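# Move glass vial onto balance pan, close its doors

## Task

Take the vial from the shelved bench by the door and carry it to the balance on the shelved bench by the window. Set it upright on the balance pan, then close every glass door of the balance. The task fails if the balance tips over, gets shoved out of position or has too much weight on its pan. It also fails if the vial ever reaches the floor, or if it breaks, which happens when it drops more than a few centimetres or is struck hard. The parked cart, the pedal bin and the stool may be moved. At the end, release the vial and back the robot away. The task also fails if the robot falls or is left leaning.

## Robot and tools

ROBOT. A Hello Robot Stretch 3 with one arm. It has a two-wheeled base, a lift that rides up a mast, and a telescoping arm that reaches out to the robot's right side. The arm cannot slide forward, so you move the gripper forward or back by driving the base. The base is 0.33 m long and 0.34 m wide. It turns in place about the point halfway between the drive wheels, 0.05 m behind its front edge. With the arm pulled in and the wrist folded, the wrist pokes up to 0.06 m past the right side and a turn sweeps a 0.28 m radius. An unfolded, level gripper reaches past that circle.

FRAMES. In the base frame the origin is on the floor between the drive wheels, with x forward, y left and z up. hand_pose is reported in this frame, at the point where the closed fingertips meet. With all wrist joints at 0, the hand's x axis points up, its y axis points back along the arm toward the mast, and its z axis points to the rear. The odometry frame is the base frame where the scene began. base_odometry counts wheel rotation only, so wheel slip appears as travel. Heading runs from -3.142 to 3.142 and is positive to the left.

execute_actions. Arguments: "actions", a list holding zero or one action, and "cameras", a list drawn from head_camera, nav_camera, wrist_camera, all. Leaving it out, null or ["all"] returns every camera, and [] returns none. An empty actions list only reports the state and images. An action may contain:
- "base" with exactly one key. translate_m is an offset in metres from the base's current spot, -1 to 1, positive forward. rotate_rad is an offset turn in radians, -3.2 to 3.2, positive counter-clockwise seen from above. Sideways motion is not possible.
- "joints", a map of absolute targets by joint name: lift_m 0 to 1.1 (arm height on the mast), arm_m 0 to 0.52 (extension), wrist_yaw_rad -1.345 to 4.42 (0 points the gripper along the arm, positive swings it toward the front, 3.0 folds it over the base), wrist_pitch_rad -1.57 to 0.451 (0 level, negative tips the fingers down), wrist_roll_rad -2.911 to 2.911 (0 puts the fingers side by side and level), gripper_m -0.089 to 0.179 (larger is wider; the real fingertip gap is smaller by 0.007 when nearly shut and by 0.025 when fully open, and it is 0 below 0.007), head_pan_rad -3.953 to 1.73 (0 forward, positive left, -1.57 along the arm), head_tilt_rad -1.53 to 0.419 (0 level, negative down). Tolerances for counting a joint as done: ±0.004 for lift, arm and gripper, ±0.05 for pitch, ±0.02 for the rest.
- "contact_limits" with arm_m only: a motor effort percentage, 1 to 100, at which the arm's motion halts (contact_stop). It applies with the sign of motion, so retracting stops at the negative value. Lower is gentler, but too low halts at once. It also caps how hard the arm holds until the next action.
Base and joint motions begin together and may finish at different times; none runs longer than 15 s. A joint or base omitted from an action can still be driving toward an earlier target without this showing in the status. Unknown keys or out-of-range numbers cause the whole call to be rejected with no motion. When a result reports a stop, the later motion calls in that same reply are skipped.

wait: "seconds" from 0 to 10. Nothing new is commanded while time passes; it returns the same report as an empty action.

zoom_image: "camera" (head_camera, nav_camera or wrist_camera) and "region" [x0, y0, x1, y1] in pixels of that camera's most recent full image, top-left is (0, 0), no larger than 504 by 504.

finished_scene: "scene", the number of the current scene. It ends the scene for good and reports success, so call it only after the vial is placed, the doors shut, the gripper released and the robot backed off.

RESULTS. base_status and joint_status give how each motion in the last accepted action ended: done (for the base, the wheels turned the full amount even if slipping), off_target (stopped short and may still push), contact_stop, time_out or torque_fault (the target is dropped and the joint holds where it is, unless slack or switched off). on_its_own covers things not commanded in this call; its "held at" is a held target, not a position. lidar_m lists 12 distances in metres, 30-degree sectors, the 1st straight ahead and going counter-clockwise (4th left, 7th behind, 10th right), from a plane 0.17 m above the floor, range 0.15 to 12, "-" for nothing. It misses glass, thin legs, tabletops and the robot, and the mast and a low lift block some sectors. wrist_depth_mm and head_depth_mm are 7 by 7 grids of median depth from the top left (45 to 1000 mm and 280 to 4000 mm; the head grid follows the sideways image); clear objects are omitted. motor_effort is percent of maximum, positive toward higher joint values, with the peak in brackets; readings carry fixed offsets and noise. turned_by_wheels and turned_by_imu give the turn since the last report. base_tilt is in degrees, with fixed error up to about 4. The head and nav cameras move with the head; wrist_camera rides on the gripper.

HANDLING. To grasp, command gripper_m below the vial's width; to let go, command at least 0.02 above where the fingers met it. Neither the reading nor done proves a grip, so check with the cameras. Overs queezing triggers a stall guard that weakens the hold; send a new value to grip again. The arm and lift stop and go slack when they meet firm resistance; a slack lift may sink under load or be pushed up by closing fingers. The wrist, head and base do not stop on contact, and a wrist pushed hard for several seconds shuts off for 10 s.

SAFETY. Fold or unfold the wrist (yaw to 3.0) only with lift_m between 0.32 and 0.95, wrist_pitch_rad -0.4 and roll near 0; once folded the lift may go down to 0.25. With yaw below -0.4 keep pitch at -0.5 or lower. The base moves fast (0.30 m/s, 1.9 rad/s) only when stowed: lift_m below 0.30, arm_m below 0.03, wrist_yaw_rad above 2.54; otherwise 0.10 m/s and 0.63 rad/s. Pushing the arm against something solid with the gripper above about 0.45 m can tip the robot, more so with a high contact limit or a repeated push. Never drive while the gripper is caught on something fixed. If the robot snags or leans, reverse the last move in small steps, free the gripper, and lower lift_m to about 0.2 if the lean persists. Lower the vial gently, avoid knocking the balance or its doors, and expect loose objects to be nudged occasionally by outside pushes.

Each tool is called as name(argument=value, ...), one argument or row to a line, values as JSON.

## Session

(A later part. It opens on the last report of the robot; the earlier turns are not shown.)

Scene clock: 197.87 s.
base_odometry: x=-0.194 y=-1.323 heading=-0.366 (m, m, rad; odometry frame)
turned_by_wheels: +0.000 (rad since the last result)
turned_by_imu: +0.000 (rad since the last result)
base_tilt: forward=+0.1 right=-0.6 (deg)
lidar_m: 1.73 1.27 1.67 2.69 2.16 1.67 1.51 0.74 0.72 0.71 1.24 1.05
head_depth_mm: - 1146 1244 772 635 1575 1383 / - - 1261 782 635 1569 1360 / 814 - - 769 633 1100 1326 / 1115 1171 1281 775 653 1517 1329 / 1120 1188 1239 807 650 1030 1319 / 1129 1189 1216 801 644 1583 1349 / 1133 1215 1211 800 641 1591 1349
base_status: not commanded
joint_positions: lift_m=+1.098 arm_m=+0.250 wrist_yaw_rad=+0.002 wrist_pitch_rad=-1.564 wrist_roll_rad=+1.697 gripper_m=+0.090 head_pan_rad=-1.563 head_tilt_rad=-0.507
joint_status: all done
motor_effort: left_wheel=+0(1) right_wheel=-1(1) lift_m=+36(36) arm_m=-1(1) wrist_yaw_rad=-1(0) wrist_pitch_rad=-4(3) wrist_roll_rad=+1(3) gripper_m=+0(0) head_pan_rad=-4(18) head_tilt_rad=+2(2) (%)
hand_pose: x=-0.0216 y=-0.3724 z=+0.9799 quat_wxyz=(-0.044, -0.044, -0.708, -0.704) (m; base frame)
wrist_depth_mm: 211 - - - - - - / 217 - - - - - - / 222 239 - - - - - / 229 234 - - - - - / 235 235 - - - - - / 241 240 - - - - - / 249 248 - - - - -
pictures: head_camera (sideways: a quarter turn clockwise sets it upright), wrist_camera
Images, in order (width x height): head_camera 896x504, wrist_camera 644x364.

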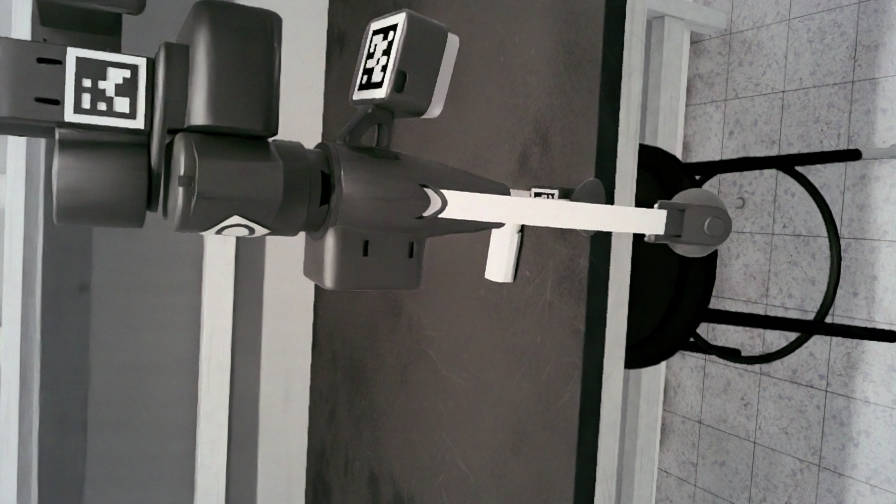

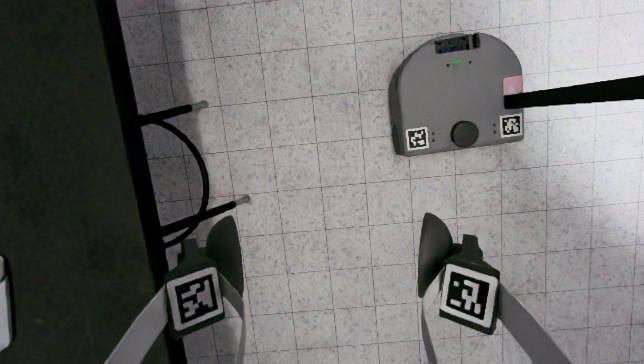

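execute_actions(
  actions=[
    {"base":{"translate_m":0.03},"joints":{"arm_m":0.47}},
  ],
  cameras=["head_camera","wrist_camera"],
)

Scene clock: 201.37 s.
base_odometry: x=-0.166 y=-1.334 heading=-0.366 (m, m, rad; odometry frame)
turned_by_wheels: +0.000 (rad since the last result)
turned_by_imu: +0.001 (rad since the last result)
base_tilt: forward=+0.0 right=-0.4 (deg)
lidar_m: 1.70 1.24 1.63 2.69 2.20 1.70 1.54 0.74 0.75 0.70 1.24 1.03
head_depth_mm: - 1177 1239 834 638 1601 1363 / 784 1160 1181 821 632 1551 1327 / 817 - 1164 823 631 1033 1318 / 1108 1175 1159 811 652 1025 1326 / 1126 1185 1234 809 648 1264 1318 / 1133 1196 1226 803 646 1591 1351 / 1130 1222 1210 796 643 1597 1345
base_status: done
joint_positions: lift_m=+1.098 arm_m=+0.470 wrist_yaw_rad=+0.000 wrist_pitch_rad=-1.564 wrist_roll_rad=+1.698 gripper_m=+0.090 head_pan_rad=-1.563 head_tilt_rad=-0.507
joint_status: all done
motor_effort: left_wheel=+0(5) right_wheel=-1(3) lift_m=+36(36) arm_m=+3(4) wrist_yaw_rad=+1(1) wrist_pitch_rad=-3(3) wrist_roll_rad=+0(1) gripper_m=+0(0) head_pan_rad=-3(4) head_tilt_rad=+2(3) (%)
hand_pose: x=-0.0215 y=-0.5920 z=+0.9799 quat_wxyz=(-0.045, -0.045, -0.708, -0.704) (m; base frame)
wrist_depth_mm: 211 209 207 208 206 - - / 216 215 214 213 212 - - / 221 220 220 219 217 - - / 227 226 226 222 223 - - / 235 233 231 228 228 - - / 239 239 238 237 236 - - / 249 247 246 244 243 - -
pictures: head_camera (sideways: a quarter turn clockwise sets it upright), wrist_camera
Images, in order (width x height): head_camera 896x504, wrist_camera 644x364.

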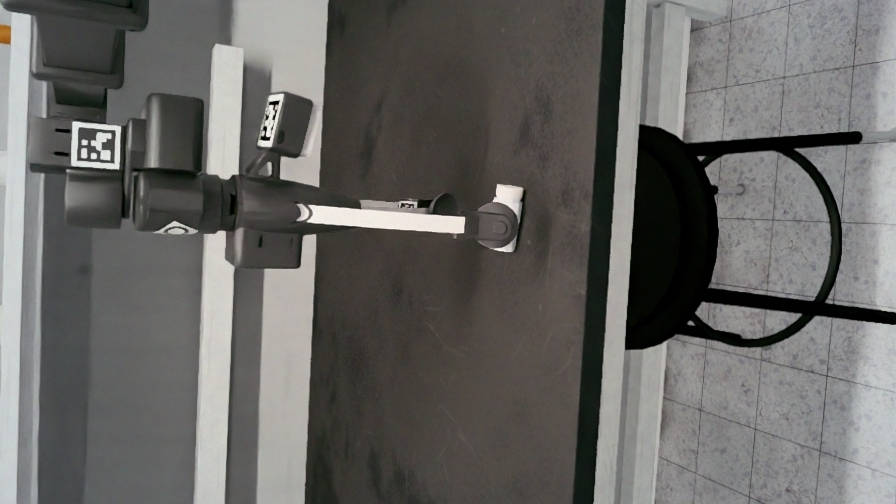

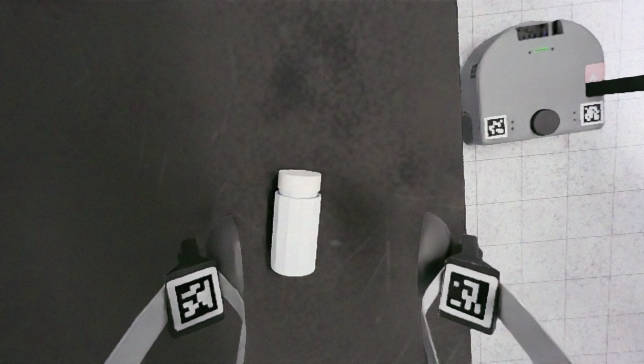

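execute_actions(
  actions=[
    {"joints":{"arm_m":0.491,"wrist_roll_rad":1.76}},
  ],
  cameras=[],
)

execute_actions(
  actions=[
    {"joints":{"lift_m":1.054}},
  ],
  cameras=["wrist_camera","head_camera"],
)

Scene clock: 203.50 s.
base_odometry: x=-0.166 y=-1.334 heading=-0.366 (m, m, rad; odometry frame)
turned_by_wheels: +0.000 (rad since the last result)
turned_by_imu: +0.000 (rad since the last result)
base_tilt: forward=-0.1 right=-0.4 (deg)
lidar_m: 1.70 1.24 1.62 2.70 2.20 1.70 1.54 0.74 0.74 0.70 1.24 1.03
head_depth_mm: - 1178 1245 826 637 1583 1368 / 783 1157 1182 824 635 1558 1326 / 817 - 1174 817 631 1040 1338 / 1112 1180 1161 817 651 1021 1328 / 1120 1183 1232 809 649 1262 1315 / 1127 1195 1227 801 647 1584 1353 / 1133 1217 1216 795 642 1593 1346
base_status: not commanded
joint_positions: lift_m=+1.098 arm_m=+0.491 wrist_yaw_rad=+0.000 wrist_pitch_rad=-1.564 wrist_roll_rad=+1.757 gripper_m=+0.090 head_pan_rad=-1.563 head_tilt_rad=-0.507
joint_status: all done
motor_effort: left_wheel=+1(0) right_wheel=-1(2) lift_m=+36(36) arm_m=+3(2) wrist_yaw_rad=+0(0) wrist_pitch_rad=-3(3) wrist_roll_rad=+1(1) gripper_m=+0(1) head_pan_rad=-3(4) head_tilt_rad=+2(2) (%)
hand_pose: x=-0.0215 y=-0.6130 z=+0.9799 quat_wxyz=(-0.065, -0.066, -0.706, -0.702) (m; base frame)
wrist_depth_mm: 210 209 208 208 206 207 - / 216 216 213 213 211 211 - / 221 221 219 219 217 218 - / 227 226 224 222 223 - - / 233 233 231 210 228 - - / 242 239 237 238 237 - - / 249 247 246 245 243 243 -
pictures: none
No camera images: the call's "cameras" was empty. Leave "cameras" out to get every camera's image.

Scene clock: 204.73 s.
base_odometry: x=-0.166 y=-1.334 heading=-0.366 (m, m, rad; odometry frame)
turned_by_wheels: +0.000 (rad since the last result)
turned_by_imu: +0.000 (rad since the last result)
base_tilt: forward=-0.2 right=-0.4 (deg)
lidar_m: 1.70 1.24 1.63 2.69 2.20 1.70 1.54 0.74 0.74 0.70 1.24 1.03
head_depth_mm: 1092 - 1238 831 637 1593 1364 / 1092 1194 1248 822 635 1563 1335 / 1100 - 1249 818 630 1040 1326 / 1116 1176 1120 811 638 1024 1331 / 1121 1184 1244 808 651 1257 1331 / 1129 1190 1217 801 645 1591 1356 / 1128 1214 1212 799 643 1597 1340
base_status: not commanded
joint_positions: lift_m=+1.054 arm_m=+0.491 wrist_yaw_rad=+0.000 wrist_pitch_rad=-1.564 wrist_roll_rad=+1.757 gripper_m=+0.090 head_pan_rad=-1.563 head_tilt_rad=-0.507
joint_status: all done
motor_effort: left_wheel=+1(1) right_wheel=-2(2) lift_m=+28(31) arm_m=+3(3) wrist_yaw_rad=+0(0) wrist_pitch_rad=-3(3) wrist_roll_rad=+1(1) gripper_m=+0(0) head_pan_rad=-4(4) head_tilt_rad=+2(3) (%)
hand_pose: x=-0.0215 y=-0.6130 z=+0.9365 quat_wxyz=(-0.065, -0.066, -0.706, -0.702) (m; base frame)
wrist_depth_mm: 169 168 168 166 166 165 - / 173 172 171 171 170 169 - / 178 176 176 175 174 174 - / 183 182 181 178 178 178 - / 188 187 185 160 184 183 - / 194 193 191 165 190 188 - / 199 198 197 196 194 195 -
pictures: head_camera (sideways: a quarter turn clockwise sets it upright), wrist_camera
Images, in order (width x height): head_camera 896x504, wrist_camera 644x364.

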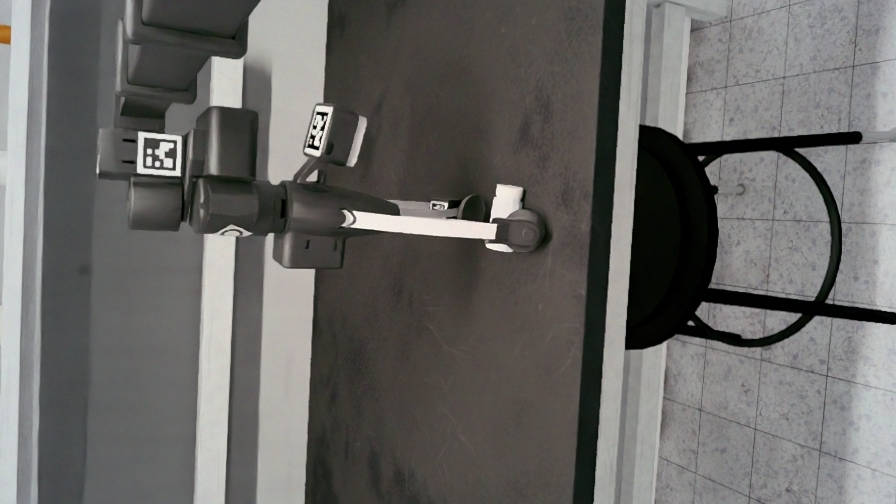

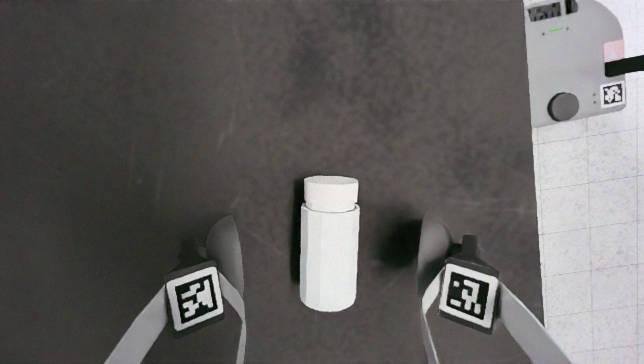

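execute_actions(
  actions=[
    {"base":{"translate_m":-0.005},"joints":{"lift_m":1.048,"gripper_m":0.05}},
  ],
  cameras=[],
)

execute_actions(
  actions=[
    {"joints":{"gripper_m":0.0}},
  ],
  cameras=["wrist_camera"],
)

execute_actions(
  actions=[
    {"joints":{"lift_m":1.075}},
  ],
  cameras=["wrist_camera"],
)

Scene clock: 206.40 s.
base_odometry: x=-0.171 y=-1.332 heading=-0.366 (m, m, rad; odometry frame)
turned_by_wheels: +0.000 (rad since the last result)
turned_by_imu: +0.001 (rad since the last result)
base_tilt: forward=+0.0 right=-0.6 (deg)
lidar_m: 1.70 1.25 1.63 3.32 2.19 1.69 1.53 0.74 0.74 0.70 1.24 1.03
head_depth_mm: 1093 - 1240 828 638 1577 1364 / 1098 1195 1248 827 633 1566 1370 / 1107 - 1247 817 633 1049 1330 / 1116 1181 1206 817 640 1021 1333 / 1116 1181 1237 810 649 1328 1321 / 1129 1194 1226 803 646 1574 1353 / 1136 1209 1207 803 643 1602 1355
base_status: done
joint_positions: lift_m=+1.048 arm_m=+0.491 wrist_yaw_rad=-0.002 wrist_pitch_rad=-1.583 wrist_roll_rad=+1.762 gripper_m=+0.050 head_pan_rad=-1.563 head_tilt_rad=-0.507
joint_status: all done
motor_effort: left_wheel=+5(6) right_wheel=-8(7) lift_m=+19(28) arm_m=+3(3) wrist_yaw_rad=+1(2) wrist_pitch_rad=+8(8) wrist_roll_rad=-1(1) gripper_m=-10(83) head_pan_rad=-4(3) head_tilt_rad=+2(2) (%)
hand_pose: x=-0.0214 y=-0.6083 z=+0.9312 quat_wxyz=(-0.067, -0.069, -0.699, -0.708) (m; base frame)
wrist_depth_mm: 163 163 163 164 163 163 - / 168 168 167 167 167 167 - / 172 172 172 172 172 172 - / 177 177 176 175 177 178 - / 181 181 180 160 180 182 - / 187 187 - 163 186 186 - / 192 192 193 192 192 192 -
pictures: none
No camera images: the call's "cameras" was empty. Leave "cameras" out to get every camera's image.

Scene clock: 207.40 s.
base_odometry: x=-0.171 y=-1.332 heading=-0.366 (m, m, rad; odometry frame)
turned_by_wheels: +0.000 (rad since the last result)
turned_by_imu: +0.000 (rad since the last result)
base_tilt: forward=-0.1 right=-0.8 (deg)
lidar_m: 1.70 1.24 1.63 3.32 2.19 1.69 1.53 0.74 0.74 0.70 1.24 1.03
head_depth_mm: 1086 - 1236 835 637 1572 1380 / 1087 1185 1241 825 635 1564 1376 / 1102 - 1256 820 631 1050 1329 / 1115 1181 1160 815 643 1017 1330 / 1121 1186 1242 810 649 1349 1321 / 1123 1191 1222 808 647 1585 1350 / 1137 1219 1211 801 645 1588 1337
base_status: not commanded
joint_positions: lift_m=+1.049 arm_m=+0.491 wrist_yaw_rad=-0.002 wrist_pitch_rad=-1.590 wrist_roll_rad=+1.762 gripper_m=+0.001 head_pan_rad=-1.563 head_tilt_rad=-0.507
joint_status: all done
motor_effort: left_wheel=+5(5) right_wheel=-8(7) lift_m=+12(20) arm_m=+3(2) wrist_yaw_rad=+2(2) wrist_pitch_rad=+12(12) wrist_roll_rad=-1(1) gripper_m=-24(98) head_pan_rad=-4(3) head_tilt_rad=+3(2) (%)
hand_pose: x=-0.0214 y=-0.6065 z=+0.9317 quat_wxyz=(-0.067, -0.069, -0.697, -0.711) (m; base frame)
wrist_depth_mm: 165 164 164 165 165 165 - / 168 169 169 169 169 169 - / 173 174 174 174 173 174 - / 177 178 178 177 178 179 - / 183 183 182 158 182 184 - / 187 187 - 162 - 190 - / 193 193 195 194 194 195 -
pictures: wrist_camera
Images, in order (width x height): wrist_camera 644x364.

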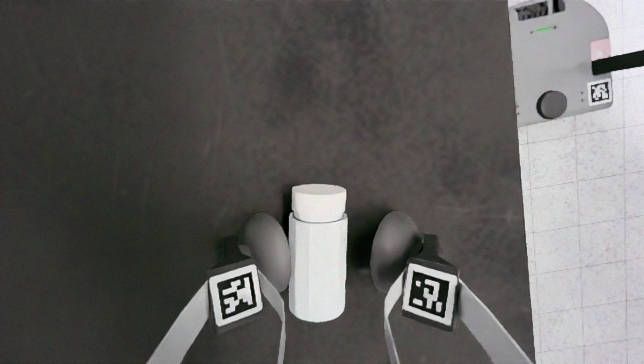

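Scene clock: 210.03 s.
base_odometry: x=-0.171 y=-1.332 heading=-0.366 (m, m, rad; odometry frame)
turned_by_wheels: +0.000 (rad since the last result)
turned_by_imu: +0.000 (rad since the last result)
base_tilt: forward=+0.0 right=-0.6 (deg)
lidar_m: 1.70 1.25 1.63 3.32 2.19 1.69 1.54 0.74 0.74 0.70 1.24 1.03
head_depth_mm: 1059 1194 1230 830 638 1574 1368 / 1082 1191 1209 827 635 1561 1353 / 1087 - 1102 821 631 1048 1341 / 1115 1177 1155 814 653 1018 1331 / 1114 1188 1235 809 648 1321 1315 / 1124 1197 1226 802 645 1582 1352 / 1141 1210 1214 797 640 1593 1341
base_status: not commanded
joint_positions: lift_m=+1.075 arm_m=+0.491 wrist_yaw_rad=-0.002 wrist_pitch_rad=-1.567 wrist_roll_rad=+1.762 gripper_m=+0.001 head_pan_rad=-1.563 head_tilt_rad=-0.507
joint_status: all done
motor_effort: left_wheel=+0(6) right_wheel=-2(8) lift_m=+36(37) arm_m=+3(3) wrist_yaw_rad=+1(2) wrist_pitch_rad=-1(13) wrist_roll_rad=-1(1) gripper_m=-13(24) head_pan_rad=-4(4) head_tilt_rad=+1(2) (%)
hand_pose: x=-0.0215 y=-0.6124 z=+0.9572 quat_wxyz=(-0.068, -0.068, -0.705, -0.703) (m; base frame)
wrist_depth_mm: 188 188 187 186 185 185 - / 194 193 192 190 190 189 - / 198 197 198 196 195 196 - / 204 203 202 200 200 201 - / 209 210 208 154 205 207 - / 215 214 213 157 - 212 - / 222 220 220 218 219 218 -
pictures: wrist_camera
Images, in order (width x height): wrist_camera 644x364.

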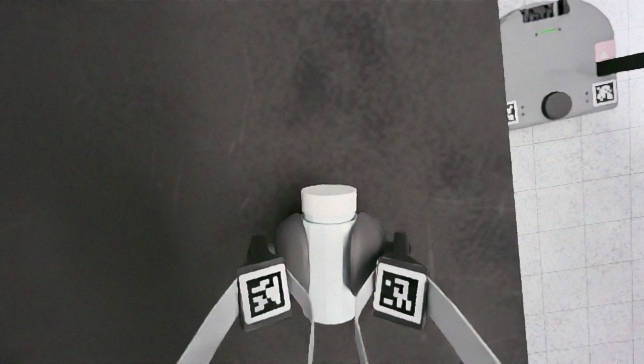

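execute_actions(
  actions=[
    {"joints":{"lift_m":1.098,"arm_m":0.4,"wrist_roll_rad":0,"wrist_yaw_rad":1.2}},
  ],
  cameras=[],
)

execute_actions(
  actions=[
    {"joints":{"wrist_pitch_rad":0.0,"head_pan_rad":-1.3}},
  ],
  cameras=[],
)

execute_actions(
  actions=[
    {"joints":{"lift_m":0.9}},
  ],
)

Scene clock: 213.77 s.
base_odometry: x=-0.171 y=-1.332 heading=-0.366 (m, m, rad; odometry frame)
turned_by_wheels: +0.000 (rad since the last result)
turned_by_imu: +0.000 (rad since the last result)
base_tilt: forward=+0.0 right=-0.5 (deg)
lidar_m: 1.70 1.24 1.63 3.32 2.20 1.69 1.53 0.74 0.74 0.70 1.24 1.03
head_depth_mm: - 1179 1244 834 637 1558 1379 / 1060 1170 1180 822 634 1562 1370 / 803 - - 820 608 1052 1329 / 1110 1173 1156 811 653 1018 1332 / 1118 1183 1235 810 647 1324 1326 / 1124 1199 1217 808 646 1591 1347 / 1128 1213 1217 805 641 1608 1349
base_status: not commanded
joint_positions: lift_m=+1.098 arm_m=+0.400 wrist_yaw_rad=+1.198 wrist_pitch_rad=-1.567 wrist_roll_rad=+0.003 gripper_m=+0.001 head_pan_rad=-1.563 head_tilt_rad=-0.507
joint_status: all done
motor_effort: left_wheel=+0(0) right_wheel=-1(2) lift_m=+36(37) arm_m=-1(3) wrist_yaw_rad=+2(3) wrist_pitch_rad=-2(2) wrist_roll_rad=-2(1) gripper_m=-12(13) head_pan_rad=-3(3) head_tilt_rad=+2(2) (%)
hand_pose: x=-0.0430 y=-0.5370 z=+0.9799 quat_wxyz=(+0.695, +0.694, -0.133, -0.131) (m; base frame)
wrist_depth_mm: - - 210 210 210 211 210 / - - 216 215 215 215 214 / - - - 220 220 220 221 / - - - 224 225 225 225 / - - - 154 229 231 230 / - - - 157 - 236 236 / - - - - 243 242 243
pictures: none
No camera images: the call's "cameras" was empty. Leave "cameras" out to get every camera's image.

Scene clock: 215.40 s.
base_odometry: x=-0.171 y=-1.332 heading=-0.366 (m, m, rad; odometry frame)
turned_by_wheels: +0.000 (rad since the last result)
turned_by_imu: +0.000 (rad since the last result)
base_tilt: forward=-0.2 right=-0.4 (deg)
lidar_m: 1.70 1.24 1.63 3.31 2.19 1.69 1.53 0.74 0.74 0.70 1.24 1.03
head_depth_mm: 1070 1124 1201 828 613 938 1305 / 1091 1181 1190 824 631 968 1368 / 1134 1206 1259 820 652 1029 1291 / 1173 1238 1247 815 654 1607 1356 / 1210 1291 1241 812 677 1638 1360 / 1246 1356 1211 803 725 1626 1340 / 1289 1399 1205 800 1756 1619 1345
base_status: not commanded
joint_positions: lift_m=+1.098 arm_m=+0.400 wrist_yaw_rad=+1.198 wrist_pitch_rad=-0.025 wrist_roll_rad=+0.003 gripper_m=+0.001 head_pan_rad=-1.307 head_tilt_rad=-0.507
joint_status: all done
motor_effort: left_wheel=+0(0) right_wheel=-2(2) lift_m=+36(36) arm_m=-1(1) wrist_yaw_rad=+1(2) wrist_pitch_rad=+15(18) wrist_roll_rad=-2(2) gripper_m=-11(12) head_pan_rad=+3(22) head_tilt_rad=+2(2) (%)
hand_pose: x=+0.2166 y=-0.6383 z=+1.2058 quat_wxyz=(+0.588, +0.407, -0.580, +0.391) (m; base frame)
wrist_depth_mm: - - - - - 604 371 / - - - - 913 687 614 / - - - - - 852 659 / - - - - - 856 660 / - - - 154 - 885 631 / - - 760 157 - 735 656 / - - 554 572 551 561 570
pictures: none
No camera images: the call's "cameras" was empty. Leave "cameras" out to get every camera's image.

Scene clock: 218.03 s.
base_odometry: x=-0.171 y=-1.332 heading=-0.366 (m, m, rad; odometry frame)
turned_by_wheels: +0.000 (rad since the last result)
turned_by_imu: +0.000 (rad since the last result)
base_tilt: forward=+0.0 right=-0.5 (deg)
lidar_m: 1.70 1.24 1.64 3.32 2.20 1.69 1.53 0.74 0.74 0.70 1.24 1.03
head_depth_mm: 1076 1130 1215 - 615 936 1305 / 1105 1172 1246 - 633 968 1366 / 1135 1196 1264 760 654 1026 1304 / 1184 1247 1244 771 656 1614 1364 / 1212 1292 1242 775 679 1636 1364 / 1252 1365 1219 801 722 1618 1348 / 1292 1411 1214 797 1756 1644 1342
base_status: not commanded
joint_positions: lift_m=+0.900 arm_m=+0.400 wrist_yaw_rad=+1.198 wrist_pitch_rad=-0.024 wrist_roll_rad=+0.003 gripper_m=+0.001 head_pan_rad=-1.307 head_tilt_rad=-0.507
joint_status: all done
motor_effort: left_wheel=+1(0) right_wheel=-1(1) lift_m=+28(30) arm_m=-1(1) wrist_yaw_rad=+1(2) wrist_pitch_rad=+14(15) wrist_roll_rad=-2(2) gripper_m=-12(12) head_pan_rad=+3(3) head_tilt_rad=+2(2) (%)
hand_pose: x=+0.2167 y=-0.6383 z=+1.0086 quat_wxyz=(+0.588, +0.406, -0.580, +0.391) (m; base frame)
wrist_depth_mm: - - - - 909 840 641 / - - - - - 835 649 / - - - - - 863 633 / - - - 905 886 798 665 / - - 505 154 511 485 478 / - 394 343 157 - 336 332 / - 275 256 259 248 258 256
pictures: head_camera (sideways: a quarter turn clockwise sets it upright), nav_camera (sideways: a quarter turn counterclockwise sets it upright), wrist_camera
Images, in order (width x height): head_camera 896x504, nav_camera 672x504, wrist_camera 644x364.

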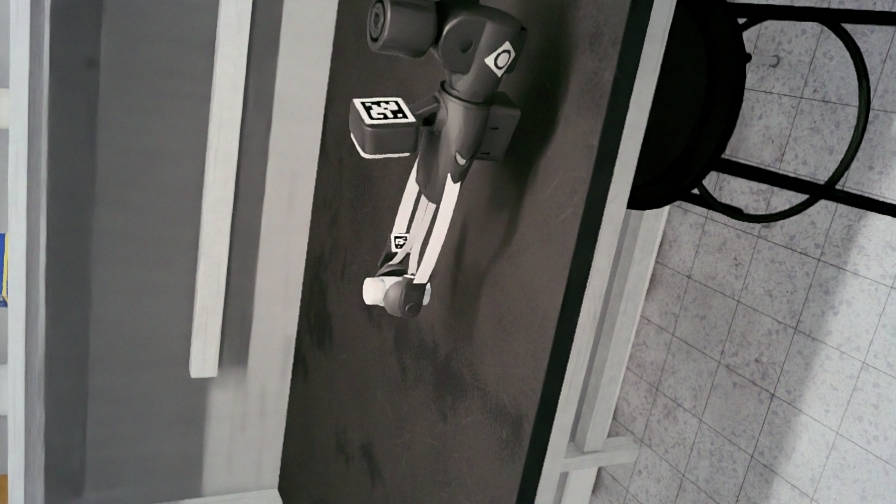

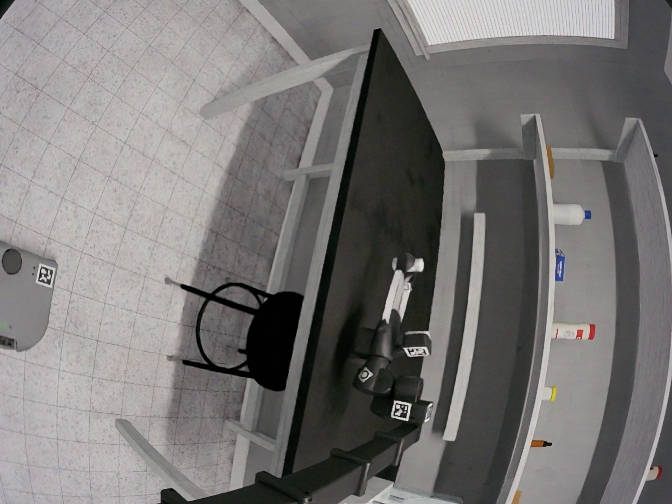

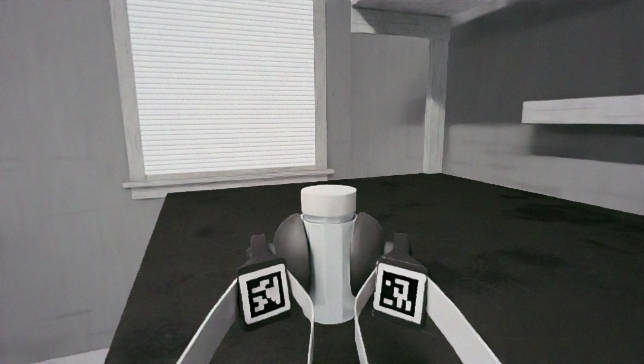

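execute_actions(
  actions=[
    {"joints":{"lift_m":0.97,"arm_m":0.25,"wrist_yaw_rad":-0.35,"head_pan_rad":-1.75,"head_tilt_rad":-0.35}},
  ],
  cameras=[],
)

execute_actions(
  actions=[
    {"base":{"translate_m":-0.12},"joints":{"arm_m":0.38}},
  ],
)

Scene clock: 222.27 s.
base_odometry: x=-0.171 y=-1.332 heading=-0.366 (m, m, rad; odometry frame)
turned_by_wheels: +0.000 (rad since the last result)
turned_by_imu: +0.000 (rad since the last result)
base_tilt: forward=-0.1 right=-0.5 (deg)
lidar_m: 1.70 1.25 1.63 3.32 2.18 1.69 1.54 0.74 0.74 0.70 1.24 1.03
head_depth_mm: 1149 1175 878 832 - - - / 1152 1225 1307 1287 - 652 1534 / 1140 1208 1278 1337 735 642 1524 / 1138 1194 1249 - - 617 1397 / 1114 1190 1236 - - 610 950 / 1110 1174 1231 1144 758 610 930 / 931 1162 1212 1129 750 605 1419
base_status: not commanded
joint_positions: lift_m=+0.970 arm_m=+0.250 wrist_yaw_rad=-0.348 wrist_pitch_rad=-0.023 wrist_roll_rad=+0.003 gripper_m=+0.001 head_pan_rad=-1.743 head_tilt_rad=-0.359
joint_status: all done
motor_effort: left_wheel=+1(0) right_wheel=-1(1) lift_m=+36(37) arm_m=-1(1) wrist_yaw_rad=-1(1) wrist_pitch_rad=+14(14) wrist_roll_rad=-1(2) gripper_m=-12(12) head_pan_rad=-3(27) head_tilt_rad=+3(9) (%)
hand_pose: x=-0.1087 y=-0.6354 z=+1.0786 quat_wxyz=(+0.694, -0.114, -0.698, -0.131) (m; base frame)
wrist_depth_mm: 635 677 713 749 738 644 - / 651 698 751 812 873 458 - / 658 716 750 843 881 472 - / 688 728 793 854 908 483 - / 688 729 718 154 681 409 406 / 493 497 495 157 - 365 297 / 376 378 365 368 356 353 278
pictures: none
No camera images: the call's "cameras" was empty. Leave "cameras" out to get every camera's image.

Scene clock: 224.47 s.
base_odometry: x=-0.283 y=-1.289 heading=-0.366 (m, m, rad; odometry frame)
turned_by_wheels: +0.000 (rad since the last result)
turned_by_imu: +0.000 (rad since the last result)
base_tilt: forward=-0.1 right=-0.4 (deg)
lidar_m: 1.82 1.35 1.81 2.71 2.04 1.58 1.41 1.53 0.66 0.77 0.73 1.13
head_depth_mm: 1160 1200 875 886 - - 1454 / 1147 1167 860 885 - 644 1512 / 1135 1201 1275 - 717 619 1509 / 1121 1190 1260 - 764 616 1481 / 1109 1175 1233 - 727 613 1414 / 1100 1168 1216 1145 755 608 944 / 1090 1160 1206 1129 753 583 909
base_status: done
joint_positions: lift_m=+0.970 arm_m=+0.380 wrist_yaw_rad=-0.349 wrist_pitch_rad=-0.023 wrist_roll_rad=+0.003 gripper_m=+0.001 head_pan_rad=-1.743 head_tilt_rad=-0.359
joint_status: all done
motor_effort: left_wheel=+1(4) right_wheel=-1(7) lift_m=+35(36) arm_m=+3(4) wrist_yaw_rad=-1(1) wrist_pitch_rad=+14(14) wrist_roll_rad=-1(1) gripper_m=-11(12) head_pan_rad=-4(4) head_tilt_rad=+4(3) (%)
hand_pose: x=-0.1089 y=-0.7649 z=+1.0786 quat_wxyz=(+0.694, -0.115, -0.698, -0.131) (m; base frame)
wrist_depth_mm: 537 569 605 659 639 297 328 / 553 587 631 690 723 301 323 / 554 589 632 698 737 311 328 / 561 592 649 702 754 321 342 / 582 619 674 154 648 325 348 / 492 493 487 157 - 264 250 / 376 375 364 372 337 225 204
pictures: head_camera (sideways: a quarter turn clockwise sets it upright), nav_camera (sideways: a quarter turn counterclockwise sets it upright), wrist_camera
Images, in order (width x height): head_camera 896x504, nav_camera 672x504, wrist_camera 644x364.

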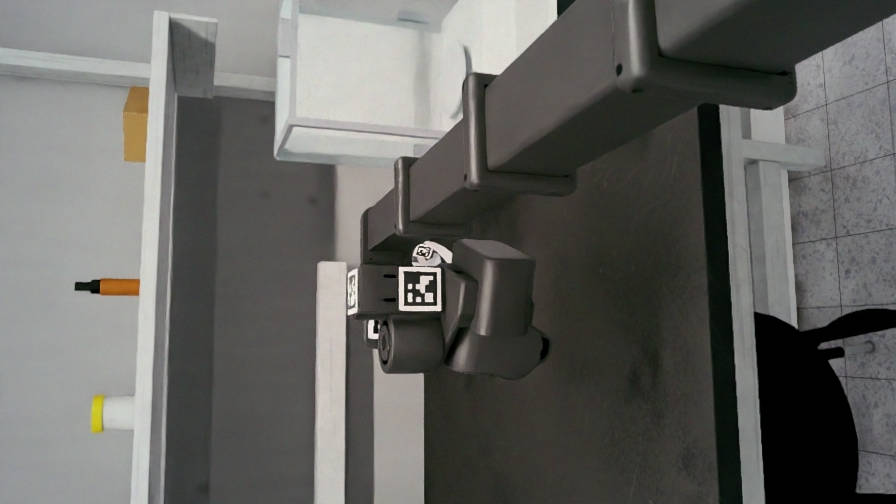

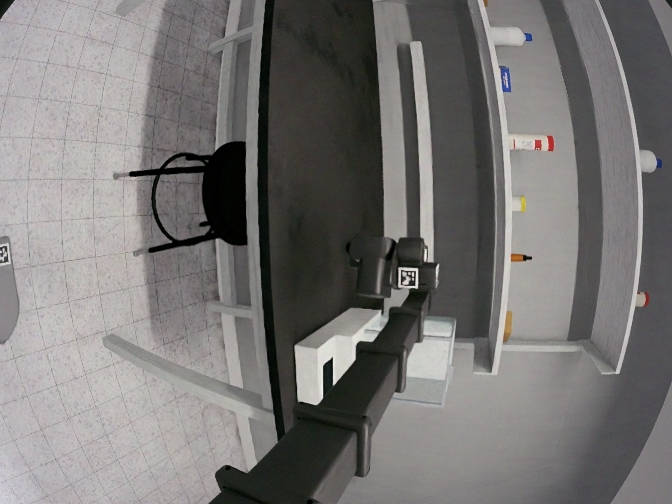

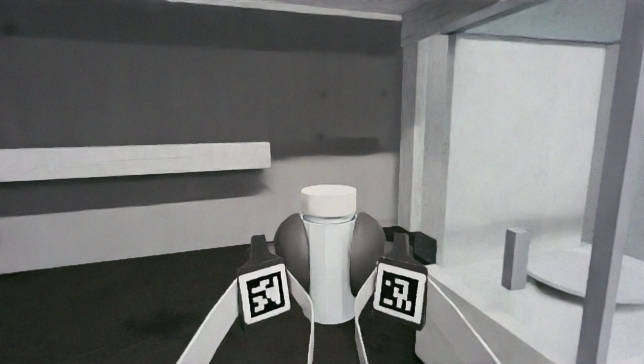

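execute_actions(
  actions=[
    {"base":{"translate_m":0.04},"joints":{"lift_m":1.075,"wrist_pitch_rad":-0.5}},
  ],
  cameras=[],
)

execute_actions(
  actions=[
    {"joints":{"arm_m":0.5,"wrist_yaw_rad":-0.8}},
  ],
  cameras=["head_camera","wrist_camera"],
)

Scene clock: 228.70 s.
base_odometry: x=-0.246 y=-1.303 heading=-0.366 (m, m, rad; odometry frame)
turned_by_wheels: +0.000 (rad since the last result)
turned_by_imu: +0.001 (rad since the last result)
base_tilt: forward=-0.1 right=-0.5 (deg)
lidar_m: 1.78 1.31 1.75 2.70 2.08 1.62 1.45 1.57 0.68 0.71 1.24 1.10
head_depth_mm: 1142 1037 - 782 660 651 1548 / 1150 1085 - 858 707 646 1531 / 1133 1187 1313 1177 771 619 1506 / 1118 1186 1267 1083 770 617 1482 / 1110 1171 - 1013 761 613 1029 / 1098 1161 1215 1135 756 608 915 / 1091 1162 1202 1130 751 602 909
base_status: done
joint_positions: lift_m=+1.075 arm_m=+0.380 wrist_yaw_rad=-0.349 wrist_pitch_rad=-0.515 wrist_roll_rad=+0.003 gripper_m=+0.001 head_pan_rad=-1.743 head_tilt_rad=-0.359
joint_status: all done
motor_effort: left_wheel=+0(5) right_wheel=-1(4) lift_m=+36(37) arm_m=+3(3) wrist_yaw_rad=-1(0) wrist_pitch_rad=+9(12) wrist_roll_rad=-1(1) gripper_m=-13(12) head_pan_rad=-4(3) head_tilt_rad=+3(3) (%)
hand_pose: x=-0.0938 y=-0.7231 z=+1.0665 quat_wxyz=(+0.641, +0.058, -0.705, -0.296) (m; base frame)
wrist_depth_mm: 470 509 603 667 707 301 318 / 570 610 668 695 740 328 361 / 571 571 577 572 565 349 328 / 461 457 462 458 441 312 289 / 390 387 387 154 385 297 247 / 335 333 334 157 - 310 229 / 293 293 289 292 284 289 233
pictures: none
No camera images: the call's "cameras" was empty. Leave "cameras" out to get every camera's image.

Scene clock: 230.83 s.
base_odometry: x=-0.246 y=-1.303 heading=-0.366 (m, m, rad; odometry frame)
turned_by_wheels: +0.000 (rad since the last result)
turned_by_imu: +0.000 (rad since the last result)
base_tilt: forward=+0.0 right=-0.6 (deg)
lidar_m: 1.78 1.32 1.75 2.71 2.08 1.61 1.45 1.57 0.68 0.71 1.24 1.10
head_depth_mm: 1149 1040 - 836 659 655 1547 / 1150 1099 - 860 705 647 1550 / 1141 1187 1310 1096 770 619 1507 / 1126 1177 1274 1089 767 617 1484 / 1116 1167 - 1072 762 612 1028 / 1100 1167 1219 1141 757 608 921 / 1092 1160 1201 1133 750 605 911
base_status: not commanded
joint_positions: lift_m=+1.075 arm_m=+0.500 wrist_yaw_rad=-0.798 wrist_pitch_rad=-0.515 wrist_roll_rad=+0.003 gripper_m=+0.001 head_pan_rad=-1.743 head_tilt_rad=-0.359
joint_status: all done
motor_effort: left_wheel=+0(0) right_wheel=-1(1) lift_m=+36(36) arm_m=+3(2) wrist_yaw_rad=-2(1) wrist_pitch_rad=+9(9) wrist_roll_rad=-1(1) gripper_m=-12(12) head_pan_rad=-4(3) head_tilt_rad=+3(3) (%)
hand_pose: x=-0.1727 y=-0.7920 z=+1.0664 quat_wxyz=(+0.559, -0.100, -0.700, -0.432) (m; base frame)
wrist_depth_mm: 387 511 607 746 252 - - / 460 533 649 820 284 - - / 483 548 569 570 321 370 - / 462 459 462 446 303 290 290 / 387 388 388 154 263 245 253 / 335 332 333 157 - 230 217 / 291 293 289 291 283 235 198
pictures: head_camera (sideways: a quarter turn clockwise sets it upright), wrist_camera
Images, in order (width x height): head_camera 896x504, wrist_camera 644x364.

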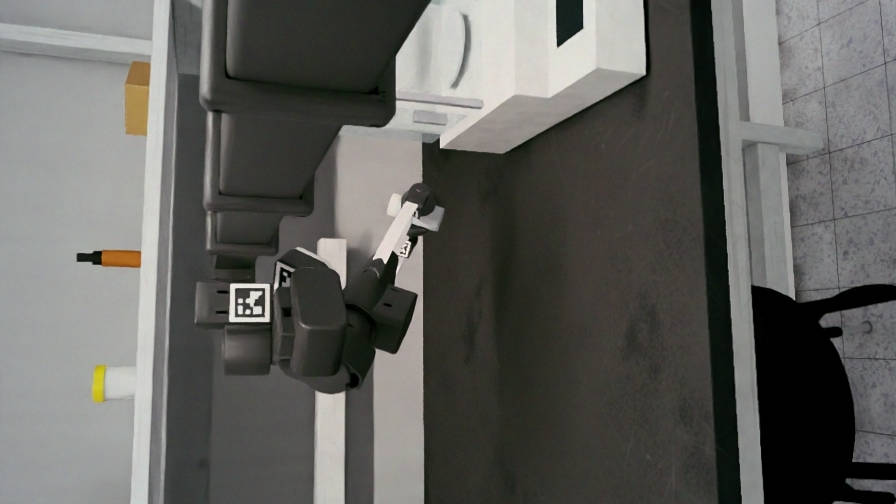

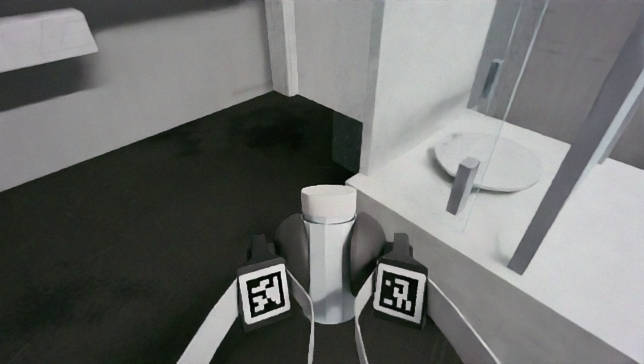

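execute_actions(
  actions=[
    {"base":{"translate_m":-0.045},"joints":{"arm_m":0.518,"lift_m":1.09}},
  ],
  cameras=["head_camera","wrist_camera"],
)

Scene clock: 233.10 s.
base_odometry: x=-0.288 y=-1.287 heading=-0.366 (m, m, rad; odometry frame)
turned_by_wheels: +0.000 (rad since the last result)
turned_by_imu: +0.000 (rad since the last result)
base_tilt: forward=+0.0 right=-0.5 (deg)
lidar_m: 1.83 1.36 1.82 2.71 2.03 1.57 1.41 1.52 0.65 0.77 0.73 1.14
head_depth_mm: 1158 - 882 881 656 651 1554 / 1139 - 868 828 688 647 1541 / 1141 932 1274 904 747 620 1516 / 1125 1169 1275 1124 770 615 1474 / 1113 1153 - 1152 762 613 1398 / 1101 1169 1222 1149 756 607 945 / 1097 1161 1204 1133 747 582 918
base_status: done
joint_positions: lift_m=+1.090 arm_m=+0.517 wrist_yaw_rad=-0.798 wrist_pitch_rad=-0.515 wrist_roll_rad=+0.003 gripper_m=+0.001 head_pan_rad=-1.743 head_tilt_rad=-0.359
joint_status: all done
motor_effort: left_wheel=+1(4) right_wheel=-1(6) lift_m=+36(38) arm_m=+3(3) wrist_yaw_rad=-1(1) wrist_pitch_rad=+9(9) wrist_roll_rad=-1(1) gripper_m=-12(11) head_pan_rad=-4(4) head_tilt_rad=+3(3) (%)
hand_pose: x=-0.1727 y=-0.8095 z=+1.0813 quat_wxyz=(+0.559, -0.100, -0.701, -0.432) (m; base frame)
wrist_depth_mm: 417 484 567 702 218 - - / 440 513 617 731 247 - - / 473 553 603 571 282 - - / 483 486 483 450 303 313 311 / 407 408 407 154 273 261 257 / 352 350 350 157 - 235 229 / 308 308 304 300 260 202 206
pictures: head_camera (sideways: a quarter turn clockwise sets it upright), wrist_camera
Images, in order (width x height): head_camera 896x504, wrist_camera 644x364.

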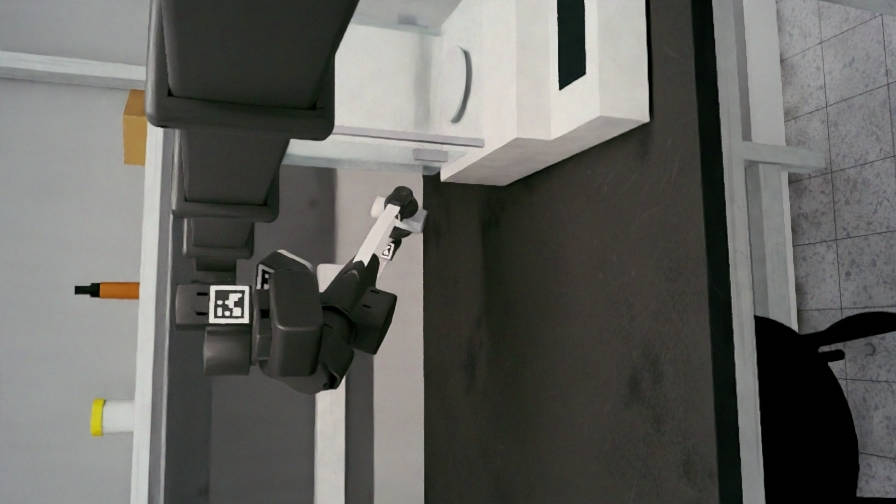

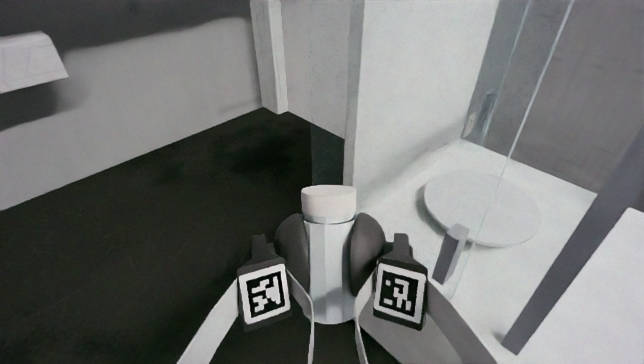

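execute_actions(
  actions=[
    {"base":{"translate_m":-0.02},"joints":{"lift_m":1.072}},
  ],
  cameras=["head_camera","wrist_camera"],
)

execute_actions(
  actions=[
    {"joints":{"arm_m":0.48},"contact_limits":{"arm_m":8}},
  ],
  cameras=["head_camera","wrist_camera"],
)

Scene clock: 235.00 s.
base_odometry: x=-0.306 y=-1.280 heading=-0.366 (m, m, rad; odometry frame)
turned_by_wheels: +0.000 (rad since the last result)
turned_by_imu: +0.000 (rad since the last result)
base_tilt: forward=-0.2 right=-0.5 (deg)
lidar_m: 1.85 1.38 1.84 3.32 2.00 1.55 1.39 1.50 0.64 0.77 0.73 1.15
head_depth_mm: 1162 1203 - 826 655 652 1500 / 1133 1106 - 845 655 635 1552 / 1138 1194 1294 882 729 618 1521 / 1119 1178 1281 1090 769 615 1482 / 1104 1169 - 1077 762 610 1459 / 1096 1166 1222 1144 757 608 945 / 1089 1152 1199 1126 750 584 908
base_status: done
joint_positions: lift_m=+1.072 arm_m=+0.517 wrist_yaw_rad=-0.798 wrist_pitch_rad=-0.515 wrist_roll_rad=+0.003 gripper_m=+0.001 head_pan_rad=-1.743 head_tilt_rad=-0.359
joint_status: all done
motor_effort: left_wheel=+0(4) right_wheel=-1(7) lift_m=+29(31) arm_m=+3(3) wrist_yaw_rad=-1(1) wrist_pitch_rad=+9(9) wrist_roll_rad=-1(1) gripper_m=-13(12) head_pan_rad=-4(3) head_tilt_rad=+3(3) (%)
hand_pose: x=-0.1727 y=-0.8095 z=+1.0636 quat_wxyz=(+0.559, -0.100, -0.701, -0.432) (m; base frame)
wrist_depth_mm: 419 485 552 654 215 - - / 444 513 604 712 244 - - / 467 539 559 513 282 - - / 455 456 455 267 283 284 285 / 387 383 382 154 247 237 233 / 330 331 331 157 - 215 208 / 289 288 285 283 222 183 188
pictures: head_camera (sideways: a quarter turn clockwise sets it upright), wrist_camera
Images, in order (width x height): head_camera 896x504, wrist_camera 644x364.

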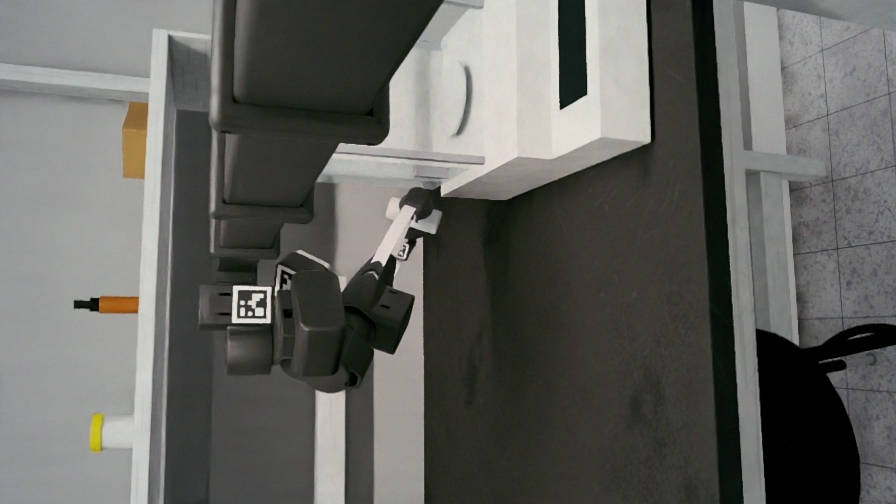

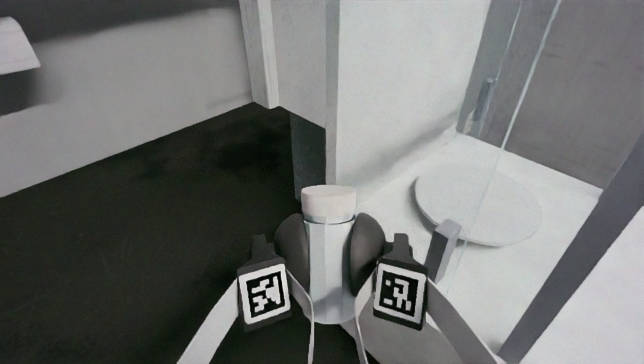

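Scene clock: 236.33 s.
base_odometry: x=-0.306 y=-1.280 heading=-0.366 (m, m, rad; odometry frame)
turned_by_wheels: +0.000 (rad since the last result)
turned_by_imu: +0.000 (rad since the last result)
base_tilt: forward=+0.0 right=-0.6 (deg)
lidar_m: 1.85 1.37 1.85 3.31 2.00 1.55 1.39 1.50 0.64 0.77 0.73 1.16
head_depth_mm: 1160 1203 - 834 657 652 1488 / 1128 1105 - 843 655 634 1546 / 1131 1195 1291 884 728 618 1505 / 1126 1186 1286 1084 767 615 1496 / 1112 1169 - 1075 764 613 1463 / 1096 1159 1218 1141 759 607 952 / 1088 1156 1201 1131 749 583 914
base_status: not commanded
joint_positions: lift_m=+1.072 arm_m=+0.480 wrist_yaw_rad=-0.798 wrist_pitch_rad=-0.515 wrist_roll_rad=+0.003 gripper_m=+0.001 head_pan_rad=-1.743 head_tilt_rad=-0.359
joint_status: all done
motor_effort: left_wheel=+0(1) right_wheel=-1(1) lift_m=+29(29) arm_m=-1(0) wrist_yaw_rad=-1(1) wrist_pitch_rad=+9(9) wrist_roll_rad=-1(1) gripper_m=-12(12) head_pan_rad=-3(3) head_tilt_rad=+3(3) (%)
contact_limits: arm_m 8 (drawing in: default 17, maximum 29; extending or still: default 26, maximum 42)
hand_pose: x=-0.1727 y=-0.7724 z=+1.0636 quat_wxyz=(+0.559, -0.100, -0.701, -0.432) (m; base frame)
wrist_depth_mm: 451 516 587 212 279 - 224 / 477 554 631 242 314 - - / 500 554 566 269 341 - - / 456 458 456 277 275 276 - / 383 381 382 154 246 241 249 / 331 329 329 157 - 215 215 / 290 289 285 280 217 189 188
pictures: head_camera (sideways: a quarter turn clockwise sets it upright), wrist_camera
Images, in order (width x height): head_camera 896x504, wrist_camera 644x364.

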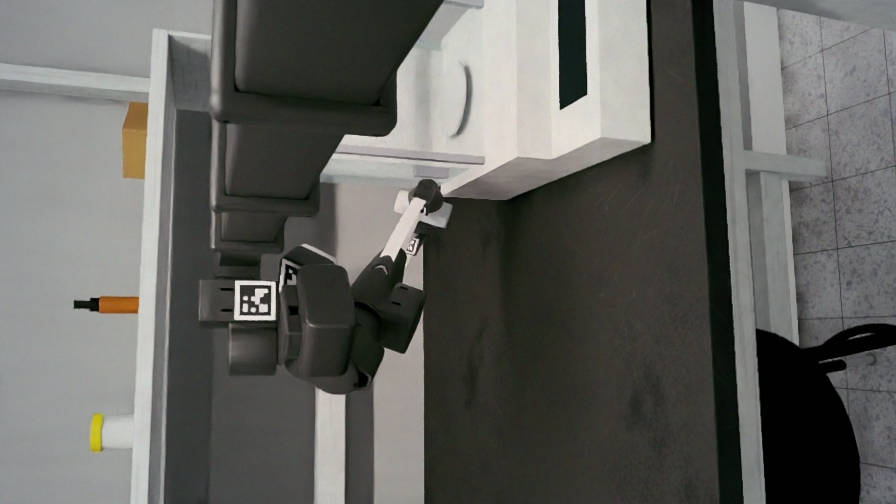

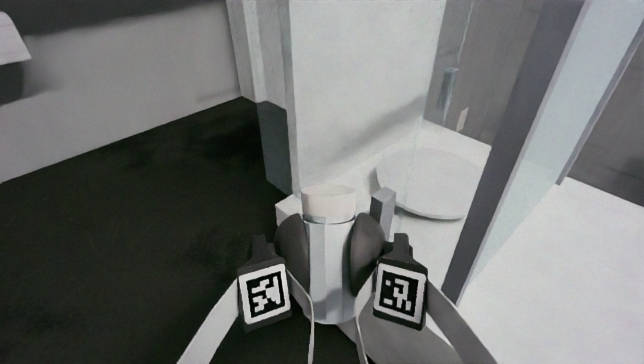

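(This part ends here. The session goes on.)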